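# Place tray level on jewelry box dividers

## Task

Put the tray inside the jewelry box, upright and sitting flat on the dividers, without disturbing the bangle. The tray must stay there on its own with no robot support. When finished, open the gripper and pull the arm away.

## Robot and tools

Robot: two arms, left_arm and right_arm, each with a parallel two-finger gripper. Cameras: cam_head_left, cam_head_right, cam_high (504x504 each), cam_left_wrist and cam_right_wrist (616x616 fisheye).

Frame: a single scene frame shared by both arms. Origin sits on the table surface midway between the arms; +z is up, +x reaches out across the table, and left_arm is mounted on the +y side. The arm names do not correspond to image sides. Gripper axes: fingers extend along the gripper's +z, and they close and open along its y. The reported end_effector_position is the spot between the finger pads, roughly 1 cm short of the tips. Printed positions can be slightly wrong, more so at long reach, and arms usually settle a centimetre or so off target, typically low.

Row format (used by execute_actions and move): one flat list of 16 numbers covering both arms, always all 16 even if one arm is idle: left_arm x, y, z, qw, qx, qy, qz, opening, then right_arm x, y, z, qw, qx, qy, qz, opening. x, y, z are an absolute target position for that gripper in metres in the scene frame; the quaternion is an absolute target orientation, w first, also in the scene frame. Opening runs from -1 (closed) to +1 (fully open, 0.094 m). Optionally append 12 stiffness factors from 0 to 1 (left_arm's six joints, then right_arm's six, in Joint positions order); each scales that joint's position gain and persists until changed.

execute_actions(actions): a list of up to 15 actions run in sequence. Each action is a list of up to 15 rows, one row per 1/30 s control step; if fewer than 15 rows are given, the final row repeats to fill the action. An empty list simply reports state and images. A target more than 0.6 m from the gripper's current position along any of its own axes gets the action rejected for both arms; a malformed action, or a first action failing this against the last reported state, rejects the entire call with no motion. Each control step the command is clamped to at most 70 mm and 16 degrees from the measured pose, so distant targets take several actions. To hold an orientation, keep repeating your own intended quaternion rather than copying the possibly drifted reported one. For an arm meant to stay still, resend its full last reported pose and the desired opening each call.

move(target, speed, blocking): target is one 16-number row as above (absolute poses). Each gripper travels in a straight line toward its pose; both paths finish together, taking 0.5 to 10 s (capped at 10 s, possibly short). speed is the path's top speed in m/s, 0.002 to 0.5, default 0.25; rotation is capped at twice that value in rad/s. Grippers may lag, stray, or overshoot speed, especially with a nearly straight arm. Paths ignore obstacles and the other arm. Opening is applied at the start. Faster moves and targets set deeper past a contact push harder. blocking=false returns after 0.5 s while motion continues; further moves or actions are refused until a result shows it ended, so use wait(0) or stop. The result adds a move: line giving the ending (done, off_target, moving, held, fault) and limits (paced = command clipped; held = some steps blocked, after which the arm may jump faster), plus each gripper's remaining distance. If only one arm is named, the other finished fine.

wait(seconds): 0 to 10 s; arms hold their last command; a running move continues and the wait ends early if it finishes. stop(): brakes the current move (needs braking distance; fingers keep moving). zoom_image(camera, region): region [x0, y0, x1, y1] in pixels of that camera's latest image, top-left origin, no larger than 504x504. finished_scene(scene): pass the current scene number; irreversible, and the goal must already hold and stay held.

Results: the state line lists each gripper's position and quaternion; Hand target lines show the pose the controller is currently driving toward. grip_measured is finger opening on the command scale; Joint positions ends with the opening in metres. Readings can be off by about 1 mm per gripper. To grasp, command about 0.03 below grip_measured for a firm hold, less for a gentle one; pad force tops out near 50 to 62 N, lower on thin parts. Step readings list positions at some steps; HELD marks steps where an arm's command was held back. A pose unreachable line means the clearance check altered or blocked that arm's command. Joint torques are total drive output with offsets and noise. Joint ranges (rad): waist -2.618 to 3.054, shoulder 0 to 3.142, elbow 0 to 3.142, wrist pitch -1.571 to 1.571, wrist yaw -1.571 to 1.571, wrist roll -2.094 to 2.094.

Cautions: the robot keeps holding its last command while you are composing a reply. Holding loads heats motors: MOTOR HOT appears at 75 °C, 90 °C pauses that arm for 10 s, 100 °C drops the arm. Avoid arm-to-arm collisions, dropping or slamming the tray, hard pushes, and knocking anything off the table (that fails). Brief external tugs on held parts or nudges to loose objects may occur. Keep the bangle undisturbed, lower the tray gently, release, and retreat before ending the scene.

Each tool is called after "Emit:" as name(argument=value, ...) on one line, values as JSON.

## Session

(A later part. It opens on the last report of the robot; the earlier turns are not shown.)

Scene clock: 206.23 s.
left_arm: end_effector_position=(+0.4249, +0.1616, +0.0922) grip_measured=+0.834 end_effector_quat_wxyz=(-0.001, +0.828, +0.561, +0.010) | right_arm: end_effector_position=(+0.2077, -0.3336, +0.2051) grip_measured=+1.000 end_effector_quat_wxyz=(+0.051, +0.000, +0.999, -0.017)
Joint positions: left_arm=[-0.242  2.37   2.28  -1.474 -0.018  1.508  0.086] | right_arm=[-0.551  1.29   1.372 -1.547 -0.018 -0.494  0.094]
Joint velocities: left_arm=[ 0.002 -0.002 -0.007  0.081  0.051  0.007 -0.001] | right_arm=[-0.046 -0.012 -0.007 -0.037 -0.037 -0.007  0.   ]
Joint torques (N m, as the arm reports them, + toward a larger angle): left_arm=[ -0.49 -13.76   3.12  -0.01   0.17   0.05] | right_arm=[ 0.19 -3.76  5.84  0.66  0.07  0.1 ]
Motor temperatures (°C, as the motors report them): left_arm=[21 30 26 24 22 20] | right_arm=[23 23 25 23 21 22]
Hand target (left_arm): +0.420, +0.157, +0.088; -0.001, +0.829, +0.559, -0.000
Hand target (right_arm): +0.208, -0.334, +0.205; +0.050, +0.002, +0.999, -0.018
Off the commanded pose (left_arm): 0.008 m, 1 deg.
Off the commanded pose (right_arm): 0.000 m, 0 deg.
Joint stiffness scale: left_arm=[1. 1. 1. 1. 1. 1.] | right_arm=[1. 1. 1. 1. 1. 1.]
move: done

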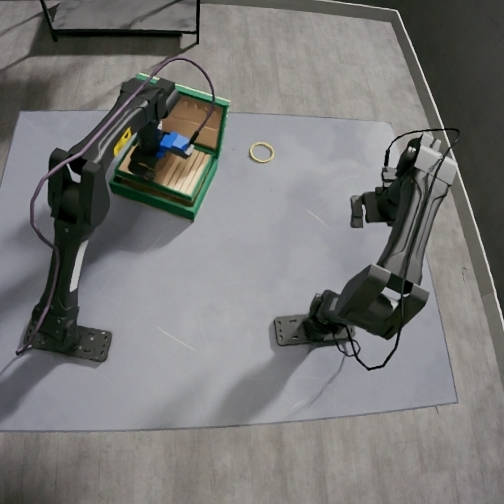

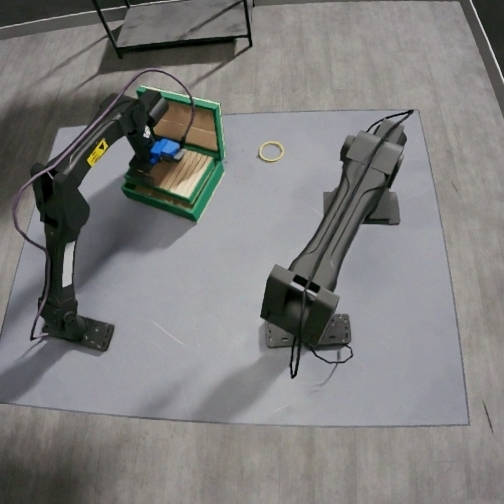

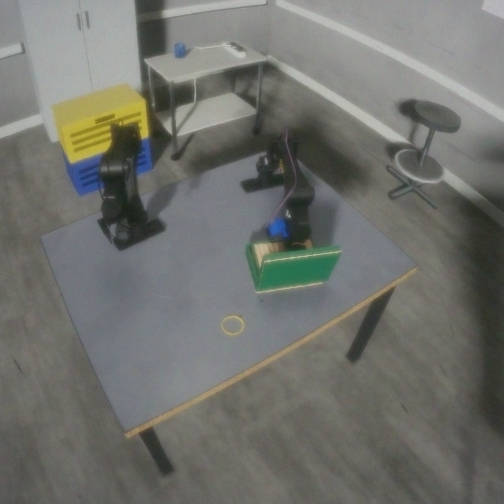

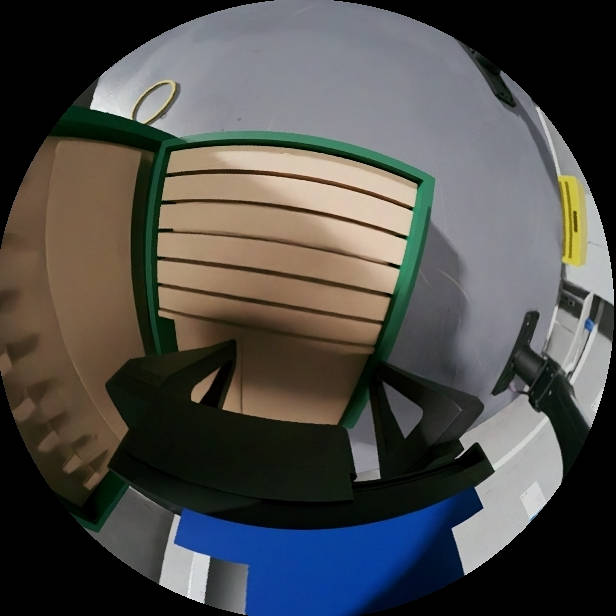

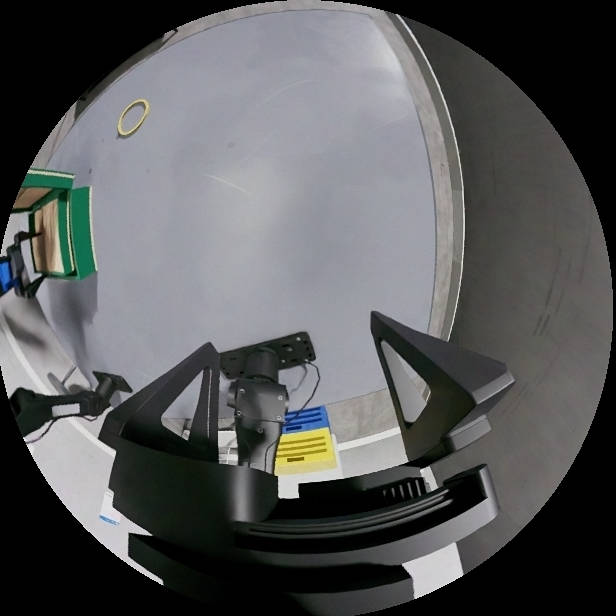

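Emit:
move(target=[0.413,0.166,0.1,0,0.829,0.559,0,0.6, 0.2076,-0.3337,0.2051,0.05,0.002,0.999,-0.018,1], speed=0.02)

Emit:
zoom_image(camera="cam_head_left", region=[80, 90, 240, 230])

Emit:
zoom_image(camera="cam_right_wrist", region=[0, 150, 140, 310])

Scene clock: 217.00 s.
left_arm: end_effector_position=(+0.4207, +0.1634, +0.0928) grip_measured=+0.834 end_effector_quat_wxyz=(-0.000, +0.828, +0.560, +0.010) | right_arm: end_effector_position=(+0.2077, -0.3336, +0.2051) grip_measured=+1.000 end_effector_quat_wxyz=(+0.051, +0.000, +0.999, -0.017)
Joint positions: left_arm=[-0.242  2.337  2.227 -1.45  -0.017  1.511  0.086] | right_arm=[-0.551  1.29   1.372 -1.547 -0.018 -0.494  0.094]
Joint velocities: left_arm=[ 0.007  0.002 -0.017 -0.007 -0.007 -0.007  0.   ] | right_arm=[ 0.032 -0.007 -0.012 -0.037 -0.007  0.007  0.   ]
Joint torques (N m, as the arm reports them, + toward a larger angle): left_arm=[  0.38 -15.21   3.63  -0.24   0.13   0.02] | right_arm=[ 0.17 -3.76  5.86  0.66  0.07  0.09]
Motor temperatures (°C, as the motors report them): left_arm=[21 31 25 24 22 20] | right_arm=[23 23 25 23 21 22]
Hand target (left_arm): +0.413, +0.166, +0.100; -0.000, +0.829, +0.559, +0.000
Hand target (right_arm): +0.208, -0.334, +0.205; +0.050, +0.002, +0.999, -0.018
Off the commanded pose (left_arm): 0.011 m, 1 deg.
Off the commanded pose (right_arm): 0.000 m, 0 deg.
Joint stiffness scale: left_arm=[1. 1. 1. 1. 1. 1.] | right_arm=[1. 1. 1. 1. 1. 1.]
move: off_target (left_arm)

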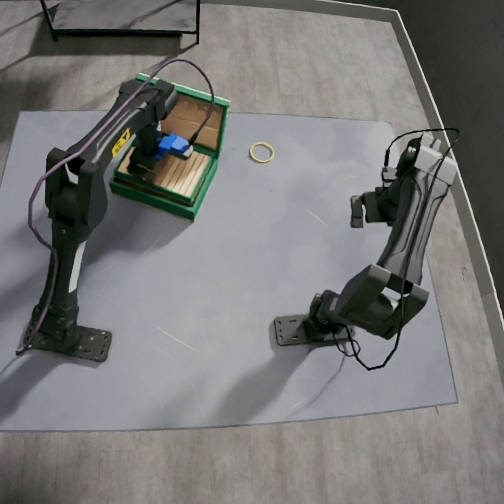

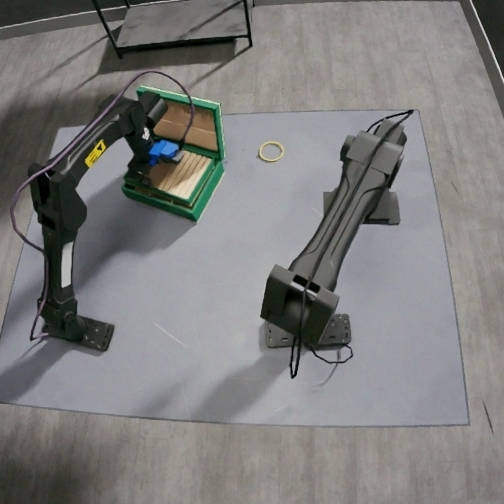

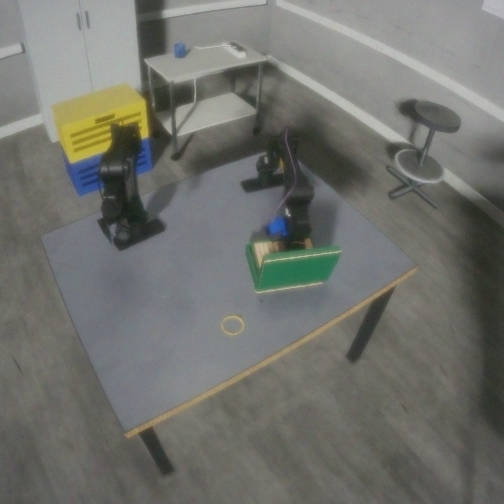

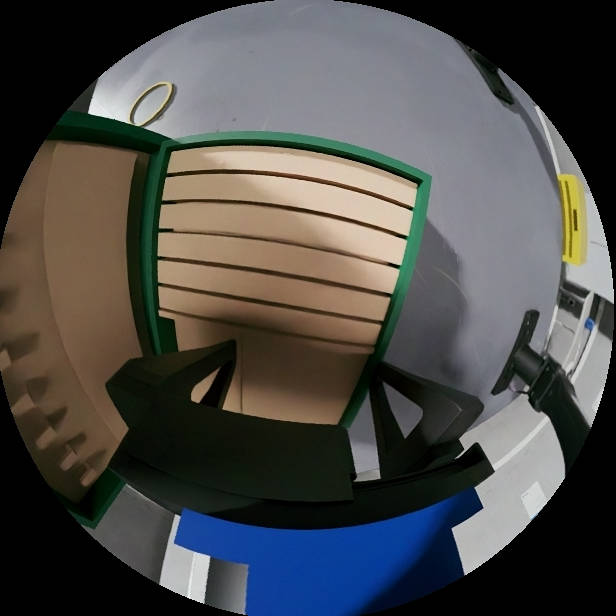

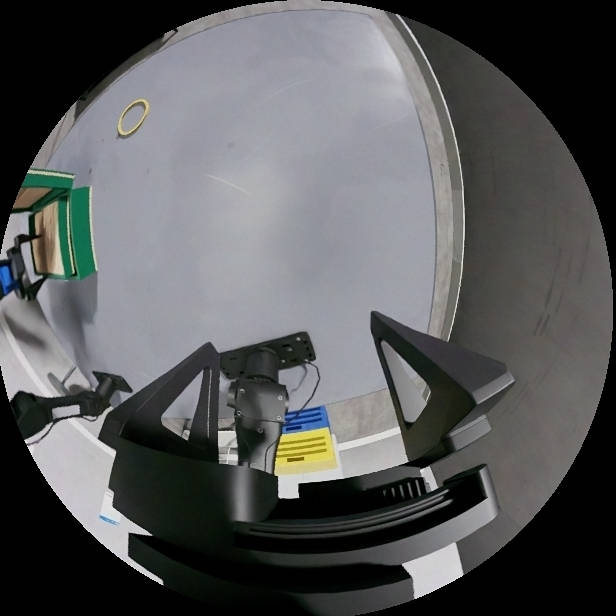

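Region (80, 90, 240, 230) of cam_head_left's 504x504 image, scaled by 3.150, with more detail than that image has; it fills the top 441 rows of this view, and the rest is white.

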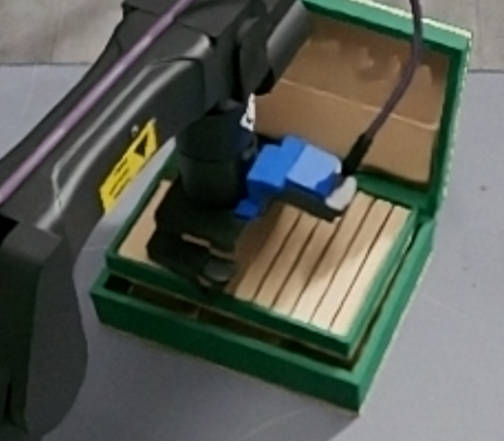

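Region (0, 150, 140, 310) of cam_right_wrist's 616x616 image, scaled by 3.150, with more detail than that image has; it fills the left 441 columns of this view, and the rest is white.

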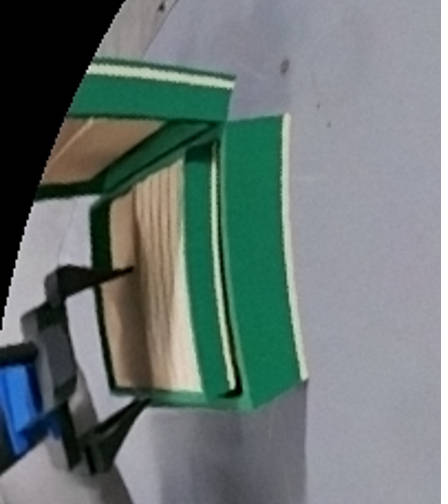

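Emit:
move(target=[0.409,0.167,0.085,0,0.829,0.559,0,0.6, 0.2076,-0.3337,0.2051,0.05,0.002,0.999,-0.018,1], speed=0.015)

Emit:
zoom_image(camera="cam_head_left", region=[80, 90, 240, 230])

Emit:
zoom_image(camera="cam_right_wrist", region=[0, 150, 140, 310])

Scene clock: 249.93 s.
left_arm: end_effector_position=(+0.4217, +0.1631, +0.0881) grip_measured=+0.834 end_effector_quat_wxyz=(+0.015, +0.828, +0.560, +0.019) | right_arm: end_effector_position=(+0.2077, -0.3336, +0.2051) grip_measured=+1.000 end_effector_quat_wxyz=(+0.051, +0.000, +0.999, -0.017)
Joint positions: left_arm=[-0.242  2.291  2.128 -1.362 -0.018  1.511  0.086] | right_arm=[-0.551  1.29   1.372 -1.547 -0.018 -0.494  0.094]
Joint velocities: left_arm=[ 0.007  0.002 -0.002  0.022  0.022 -0.022 -0.001] | right_arm=[ 0.002 -0.007  0.027 -0.007  0.022  0.007  0.   ]
Joint torques (N m, as the arm reports them, + toward a larger angle): left_arm=[  0.24 -13.46   2.94  -0.29   0.12   0.02] | right_arm=[ 0.17 -3.76  5.87  0.66  0.07  0.1 ]
Motor temperatures (°C, as the motors report them): left_arm=[21 34 24 24 22 20] | right_arm=[23 23 26 23 21 22]
Hand target (left_arm): +0.409, +0.167, +0.085; -0.000, +0.829, +0.559, -0.000
Hand target (right_arm): +0.208, -0.334, +0.205; +0.050, +0.002, +0.999, -0.018
Off the commanded pose (left_arm): 0.014 m, 3 deg.
Off the commanded pose (right_arm): 0.000 m, 0 deg.
Joint stiffness scale: left_arm=[1. 1. 1. 1. 1. 1.] | right_arm=[1. 1. 1. 1. 1. 1.]
move: off_target (left_arm)

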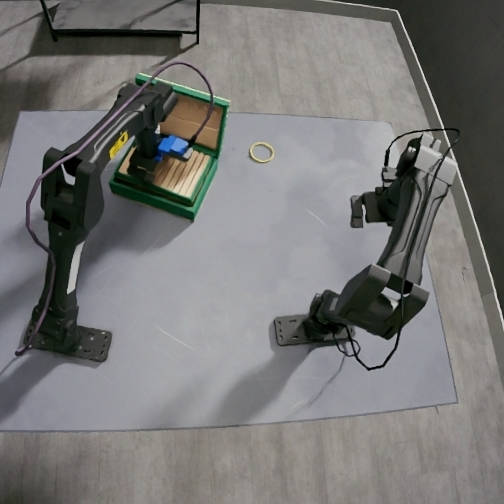

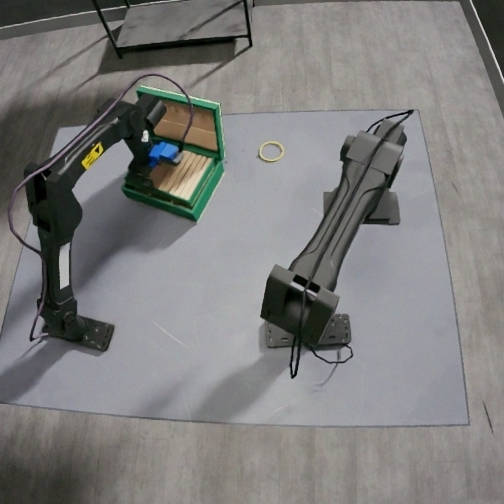

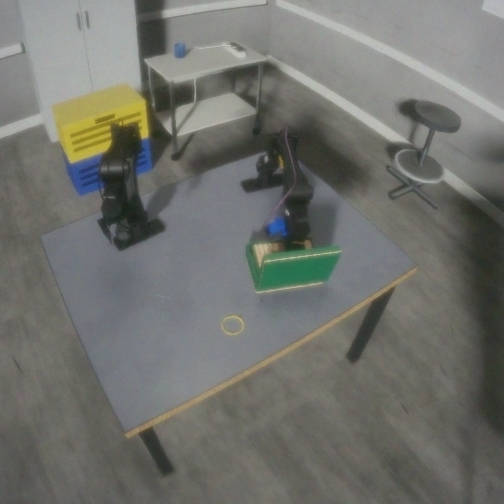

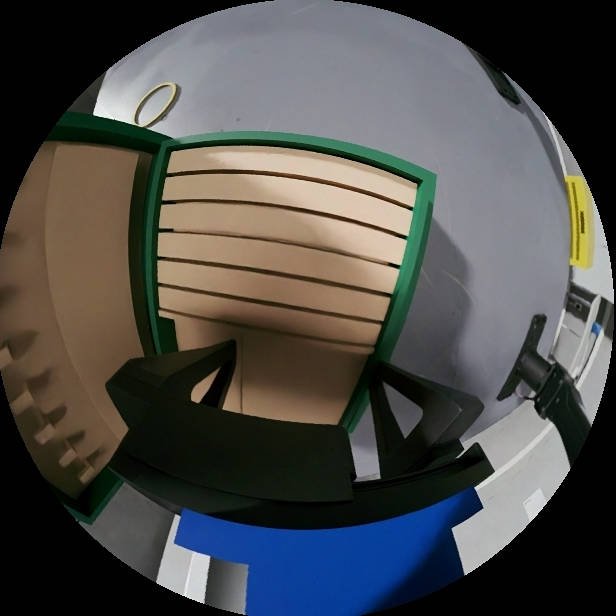

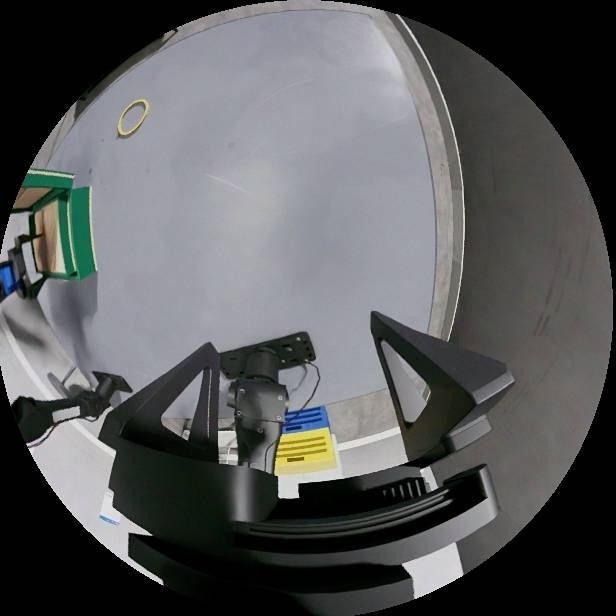

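Region (80, 90, 240, 230) of cam_head_left's 504x504 image, scaled by 3.150, with more detail than that image has; it fills the top 441 rows of this view, and the rest is white.

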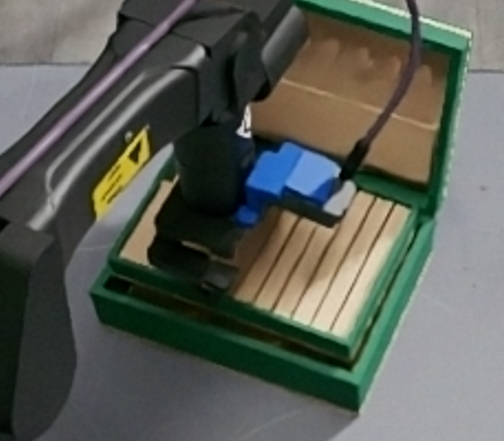

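Region (0, 150, 140, 310) of cam_right_wrist's 616x616 image, scaled by 3.150, with more detail than that image has; it fills the left 441 columns of this view, and the rest is white.

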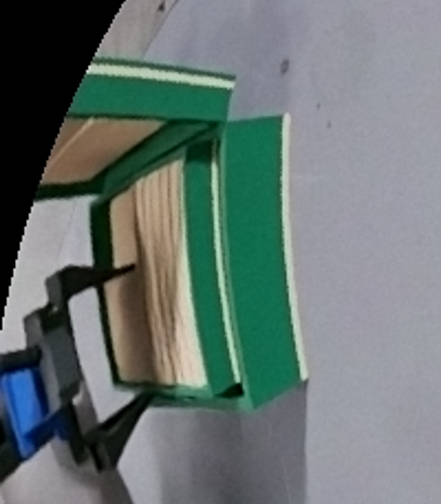

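Emit:
move(target=[0.408,0.167,0.118,0,0.829,0.559,0,0.6, 0.2076,-0.3337,0.2051,0.05,0.002,0.999,-0.018,1], speed=0.03)

Emit:
move(target=[0.408,0.167,0.09,0,0.829,0.559,0,0.6, 0.2076,-0.3337,0.2051,0.05,0.002,0.999,-0.018,1], speed=0.02)

Emit:
zoom_image(camera="cam_head_left", region=[80, 90, 240, 230])

Emit:
zoom_image(camera="cam_right_wrist", region=[0, 150, 140, 310])

Scene clock: 260.77 s.
left_arm: end_effector_position=(+0.4040, +0.1715, +0.1058) grip_measured=+0.834 end_effector_quat_wxyz=(-0.018, +0.828, +0.560, -0.000) | right_arm: end_effector_position=(+0.2077, -0.3336, +0.2051) grip_measured=+1.000 end_effector_quat_wxyz=(+0.051, +0.000, +0.999, -0.017)
Joint positions: left_arm=[-0.242  2.299  2.212 -1.515 -0.018  1.51   0.086] | right_arm=[-0.551  1.29   1.372 -1.547 -0.018 -0.494  0.094]
Joint velocities: left_arm=[-0.002 -0.012 -0.037 -0.007 -0.022  0.007 -0.   ] | right_arm=[ 0.017 -0.012  0.007  0.022  0.051 -0.037  0.   ]
Joint torques (N m, as the arm reports them, + toward a larger angle): left_arm=[  0.24 -13.24   8.06  -0.26   0.12   0.04] | right_arm=[ 0.2  -3.78  5.85  0.66  0.07  0.09]
Motor temperatures (°C, as the motors report them): left_arm=[21 34 25 24 22 20] | right_arm=[23 23 26 23 21 22]
Hand target (left_arm): +0.407, +0.167, +0.118; +0.000, +0.829, +0.559, +0.001
Hand target (right_arm): +0.208, -0.334, +0.205; +0.050, +0.002, +0.999, -0.018
Off the commanded pose (left_arm): 0.014 m, 2 deg.
Off the commanded pose (right_arm): 0.000 m, 0 deg.
Joint stiffness scale: left_arm=[1. 1. 1. 1. 1. 1.] | right_arm=[1. 1. 1. 1. 1. 1.]
move: off_target (left_arm)

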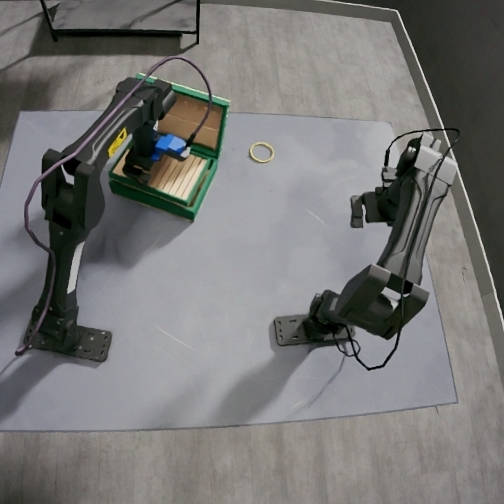

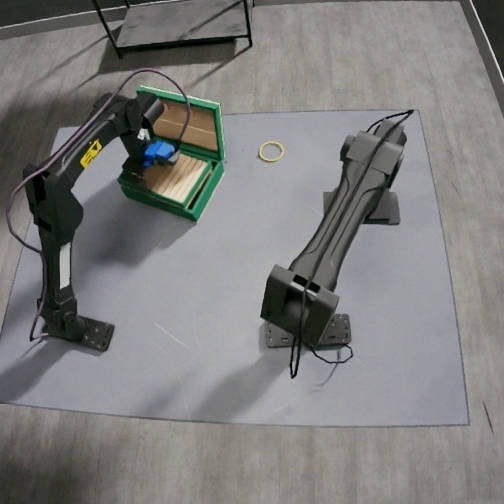

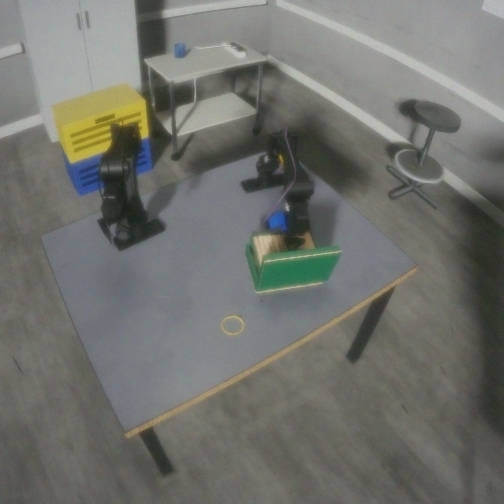

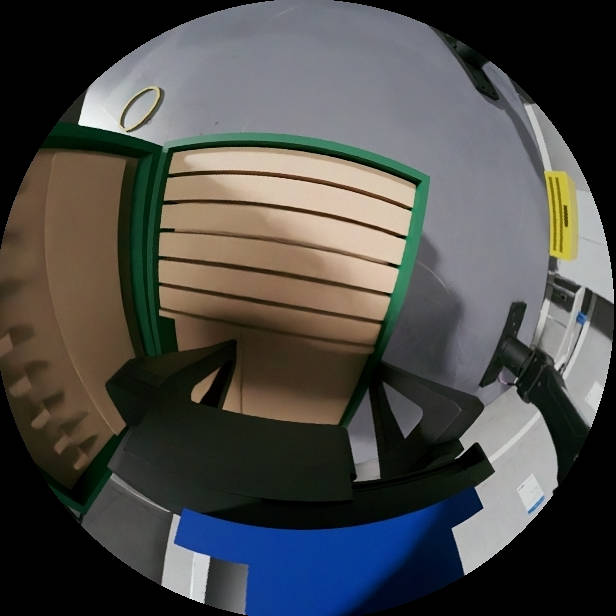

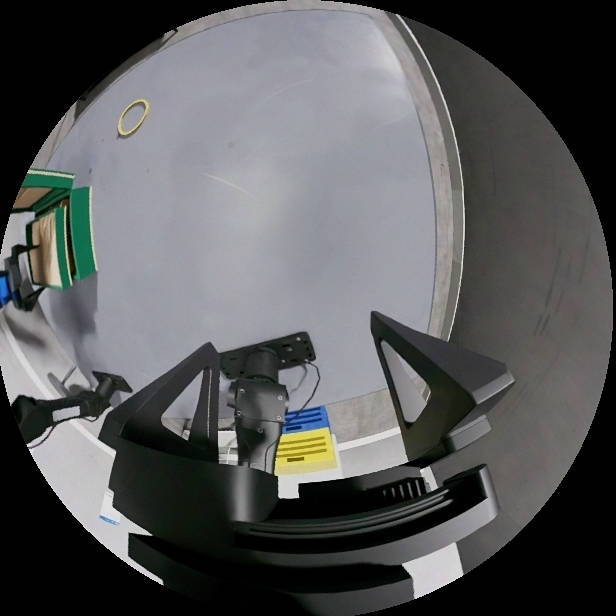

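Scene clock: 261.90 s.
left_arm: end_effector_position=(+0.4050, +0.1708, +0.0879) grip_measured=+0.834 end_effector_quat_wxyz=(-0.019, +0.828, +0.560, -0.001) | right_arm: end_effector_position=(+0.2077, -0.3336, +0.2051) grip_measured=+1.000 end_effector_quat_wxyz=(+0.051, +0.000, +0.999, -0.017)
Joint positions: left_arm=[-0.242  2.297  2.137 -1.444 -0.017  1.51   0.086] | right_arm=[-0.551  1.29   1.372 -1.547 -0.018 -0.494  0.094]
Joint velocities: left_arm=[-0.002 -0.002 -0.002  0.051  0.037 -0.007 -0.   ] | right_arm=[ 0.002 -0.002 -0.007 -0.007  0.007 -0.007  0.   ]
Joint torques (N m, as the arm reports them, + toward a larger angle): left_arm=[  0.21 -14.23   3.56   0.12   0.15   0.01] | right_arm=[ 0.19 -3.77  5.85  0.66  0.07  0.1 ]
Motor temperatures (°C, as the motors report them): left_arm=[21 34 25 24 22 20] | right_arm=[23 23 26 23 21 22]
Hand target (left_arm): +0.408, +0.167, +0.090; -0.001, +0.829, +0.559, -0.000
Hand target (right_arm): +0.208, -0.334, +0.205; +0.050, +0.002, +0.999, -0.018
Off the commanded pose (left_arm): 0.005 m, 2 deg.
Off the commanded pose (right_arm): 0.000 m, 0 deg.
Joint stiffness scale: left_arm=[1. 1. 1. 1. 1. 1.] | right_arm=[1. 1. 1. 1. 1. 1.]
move: done

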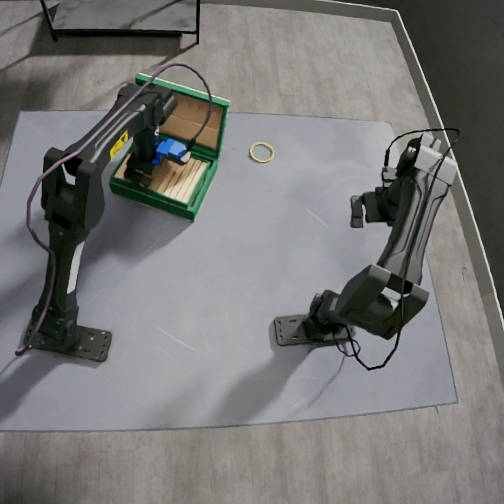

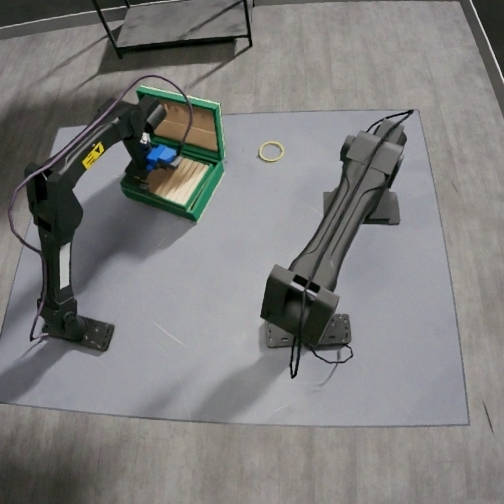

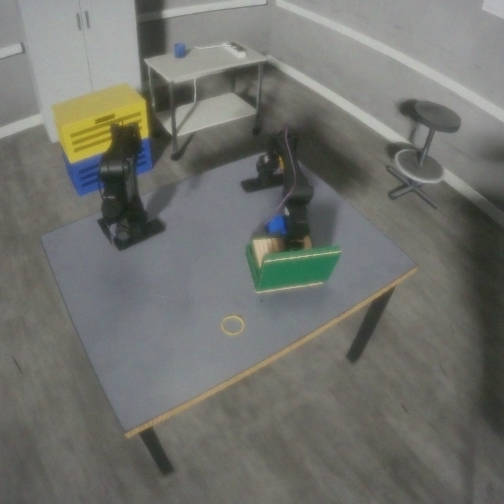

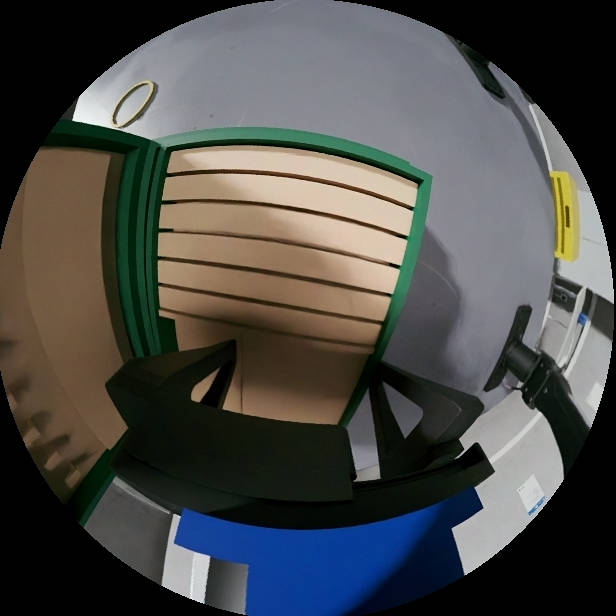

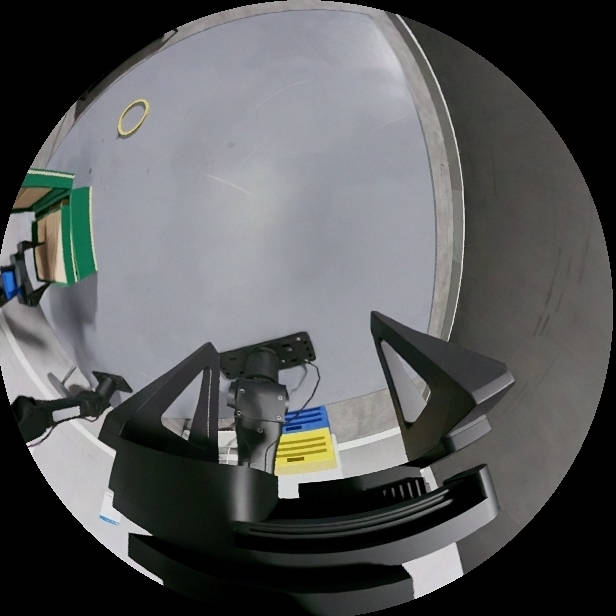

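Region (80, 90, 240, 230) of cam_head_left's 504x504 image, scaled by 3.150, with more detail than that image has; it fills the top 441 rows of this view, and the rest is white.

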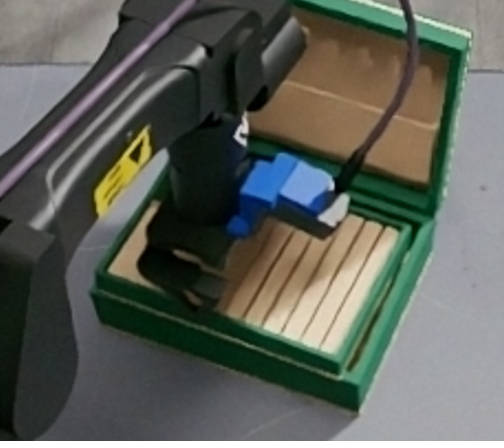

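Region (0, 150, 140, 310) of cam_right_wrist's 616x616 image, scaled by 3.150, with more detail than that image has; it fills the left 441 columns of this view, and the rest is white.

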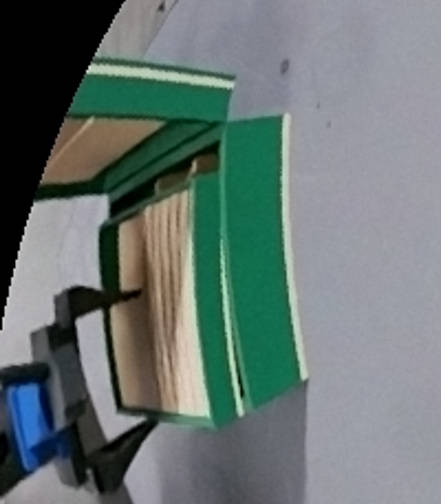

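Emit:
move(target=[0.407,0.169,0.092,-0.043,0.828,0.558,-0.029,0.6, 0.2076,-0.3337,0.2051,0.05,0.002,0.999,-0.018,1], speed=0.02)

Emit:
move(target=[0.419,0.164,0.092,-0.043,0.828,0.558,-0.029,0.6, 0.2076,-0.3337,0.2051,0.05,0.002,0.999,-0.018,1], speed=0.015)

Emit:
zoom_image(camera="cam_head_left", region=[80, 90, 240, 230])

Emit:
zoom_image(camera="cam_right_wrist", region=[0, 150, 140, 310])

Scene clock: 276.47 s.
left_arm: end_effector_position=(+0.4053, +0.1704, +0.0860) grip_measured=+0.834 end_effector_quat_wxyz=(-0.044, +0.828, +0.558, -0.017) | right_arm: end_effector_position=(+0.2077, -0.3336, +0.2051) grip_measured=+1.000 end_effector_quat_wxyz=(+0.051, +0.000, +0.999, -0.017)
Joint positions: left_arm=[-0.242  2.386  2.28  -1.559 -0.015  1.513  0.086] | right_arm=[-0.551  1.29   1.372 -1.547 -0.018 -0.494  0.094]
Joint velocities: left_arm=[ 0.012  0.007  0.012 -0.022 -0.066  0.037  0.   ] | right_arm=[-0.022  0.012 -0.007 -0.037 -0.007 -0.022  0.   ]
Joint torques (N m, as the arm reports them, + toward a larger angle): left_arm=[  0.61 -13.11   7.34  -0.42   0.17   0.02] | right_arm=[ 0.18 -3.76  5.86  0.66  0.07  0.09]
Motor temperatures (°C, as the motors report them): left_arm=[21 34 25 24 22 20] | right_arm=[23 23 26 23 21 22]
Hand target (left_arm): +0.407, +0.169, +0.092; -0.035, +0.829, +0.558, -0.024
Hand target (right_arm): +0.208, -0.334, +0.205; +0.050, +0.002, +0.999, -0.018
Off the commanded pose (left_arm): 0.006 m, 1 deg.
Off the commanded pose (right_arm): 0.000 m, 0 deg.
Joint stiffness scale: left_arm=[1. 1. 1. 1. 1. 1.] | right_arm=[1. 1. 1. 1. 1. 1.]
joint sent to its limit (left arm) — the command would take joint 4 (wrist pitch) past its lower limit, so that joint was sent only as far as its limit.
move: done

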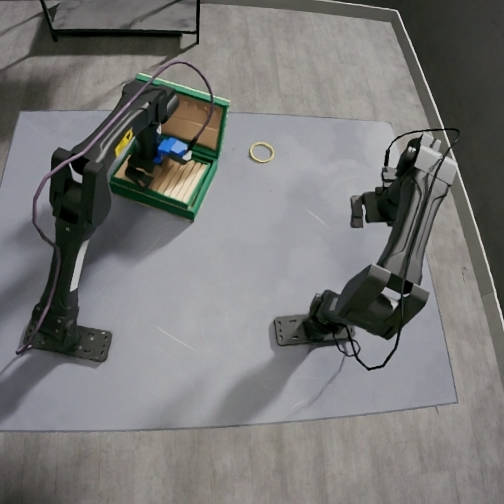

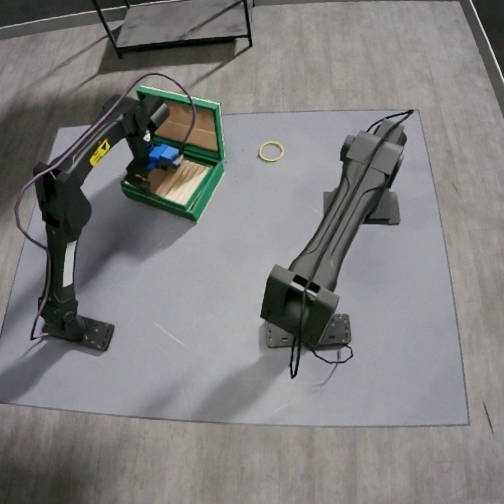

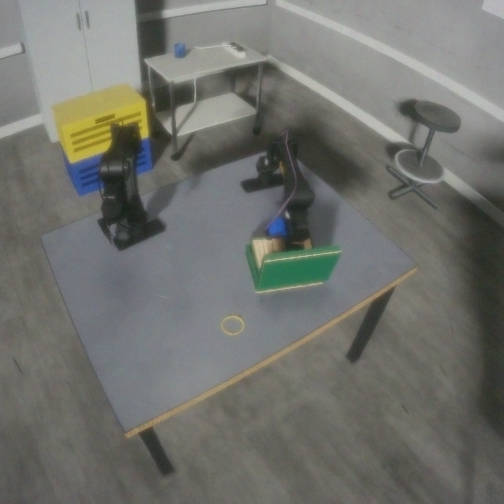

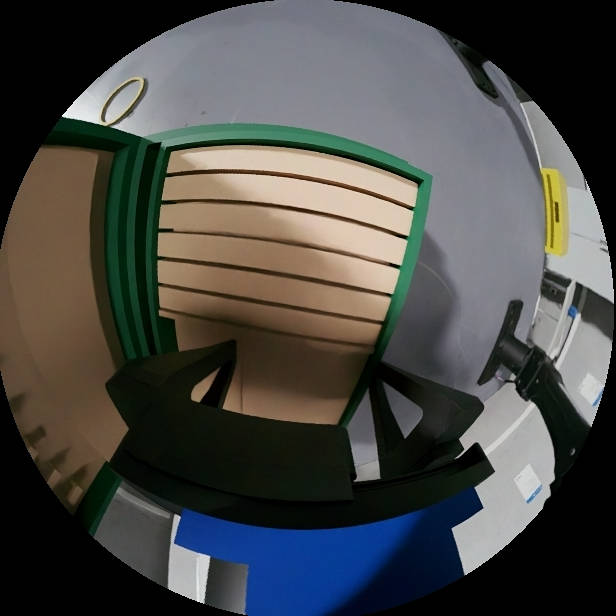

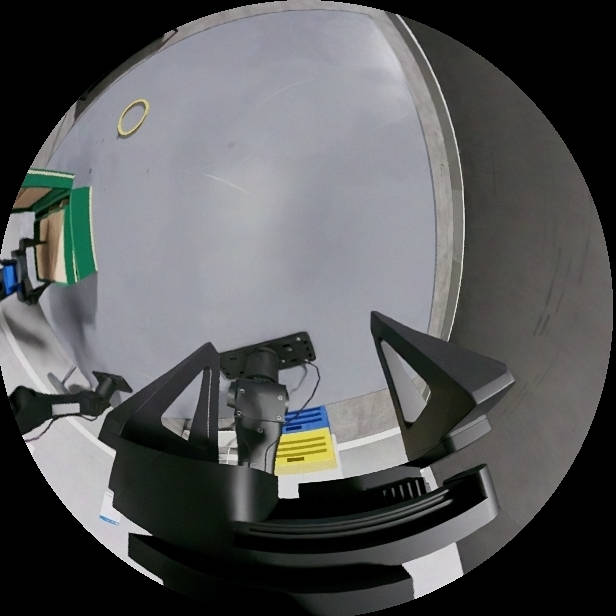

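Scene clock: 277.77 s.
left_arm: end_effector_position=(+0.4126, +0.1663, +0.0848) grip_measured=+0.834 end_effector_quat_wxyz=(-0.039, +0.829, +0.557, -0.016) | right_arm: end_effector_position=(+0.2077, -0.3336, +0.2051) grip_measured=+1.000 end_effector_quat_wxyz=(+0.051, +0.000, +0.999, -0.017)
Joint positions: left_arm=[-0.242  2.426  2.346 -1.576 -0.012  1.516  0.086] | right_arm=[-0.551  1.29   1.372 -1.547 -0.018 -0.494  0.094]
Joint velocities: left_arm=[-0.012  0.002 -0.012  0.051 -0.081  0.007  0.001] | right_arm=[ 0.012  0.002  0.012 -0.037  0.037 -0.007  0.   ]
Joint torques (N m, as the arm reports them, + toward a larger angle): left_arm=[  0.78 -13.48   7.51  -0.26   0.11   0.04] | right_arm=[ 0.18 -3.77  5.85  0.66  0.07  0.1 ]
Motor temperatures (°C, as the motors report them): left_arm=[21 34 25 24 22 20] | right_arm=[23 23 26 23 21 22]
Hand target (left_arm): +0.419, +0.164, +0.092; -0.022, +0.829, +0.559, -0.016
Hand target (right_arm): +0.208, -0.334, +0.205; +0.050, +0.002, +0.999, -0.018
Off the commanded pose (left_arm): 0.010 m, 2 deg.
Off the commanded pose (right_arm): 0.000 m, 0 deg.
Joint stiffness scale: left_arm=[1. 1. 1. 1. 1. 1.] | right_arm=[1. 1. 1. 1. 1. 1.]
joint sent to its limit (left arm) — the command would take joint 4 (wrist pitch) past its lower limit, so that joint was sent only as far as its limit.
move: done

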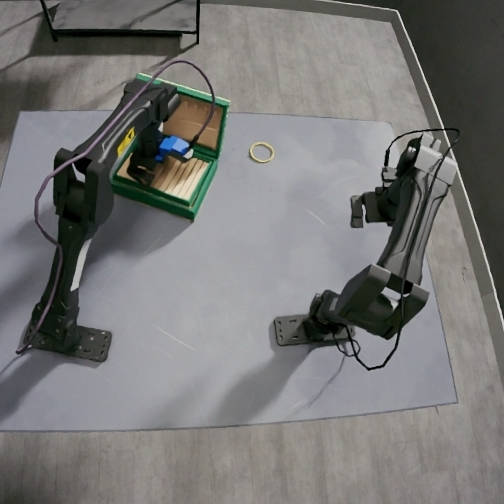

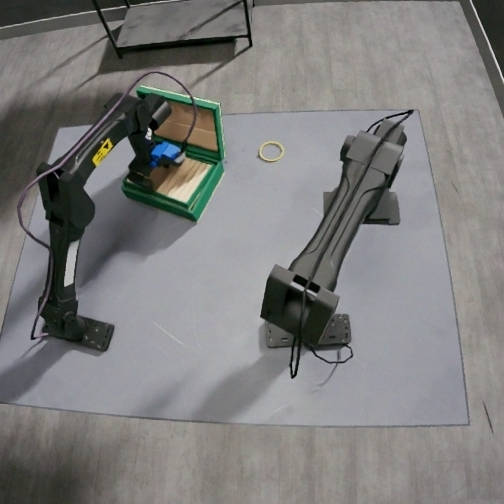

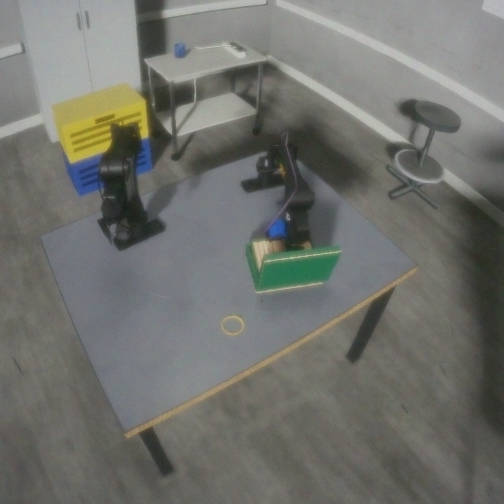

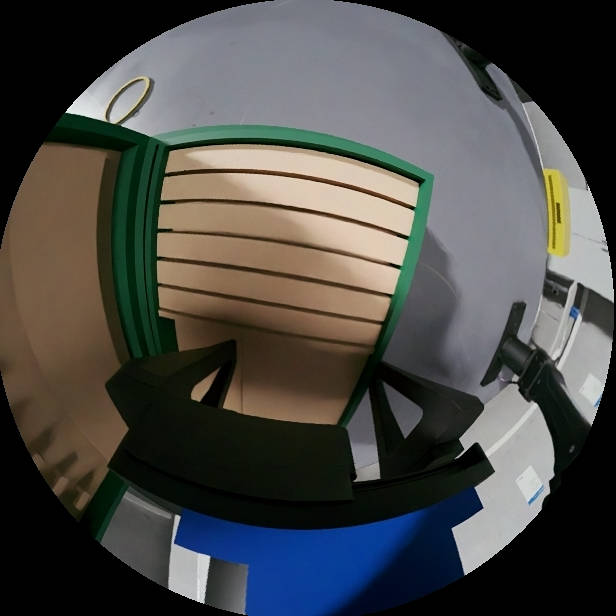

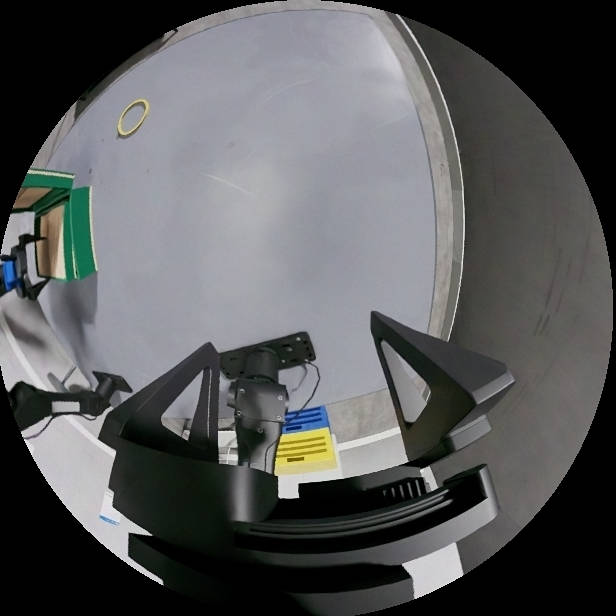

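Region (80, 90, 240, 230) of cam_head_left's 504x504 image, scaled by 3.150, with more detail than that image has; it fills the top 441 rows of this view, and the rest is white.

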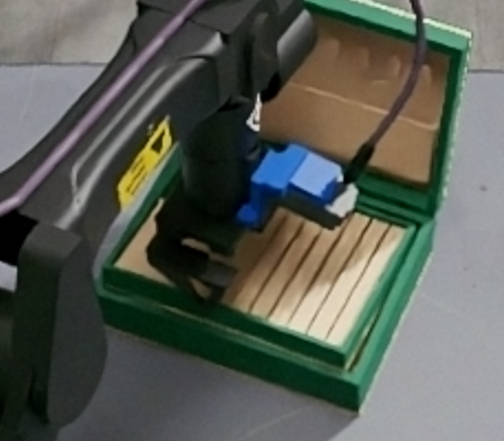

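Region (0, 150, 140, 310) of cam_right_wrist's 616x616 image, scaled by 3.150, with more detail than that image has; it fills the left 441 columns of this view, and the rest is white.

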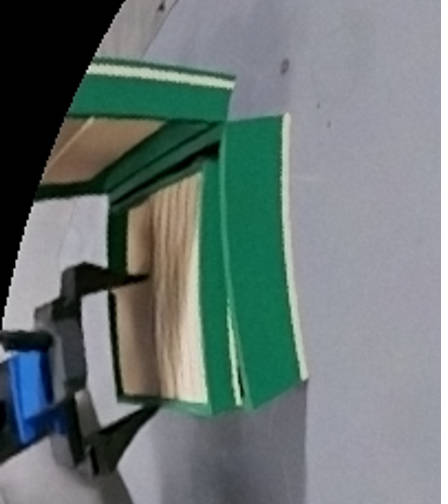

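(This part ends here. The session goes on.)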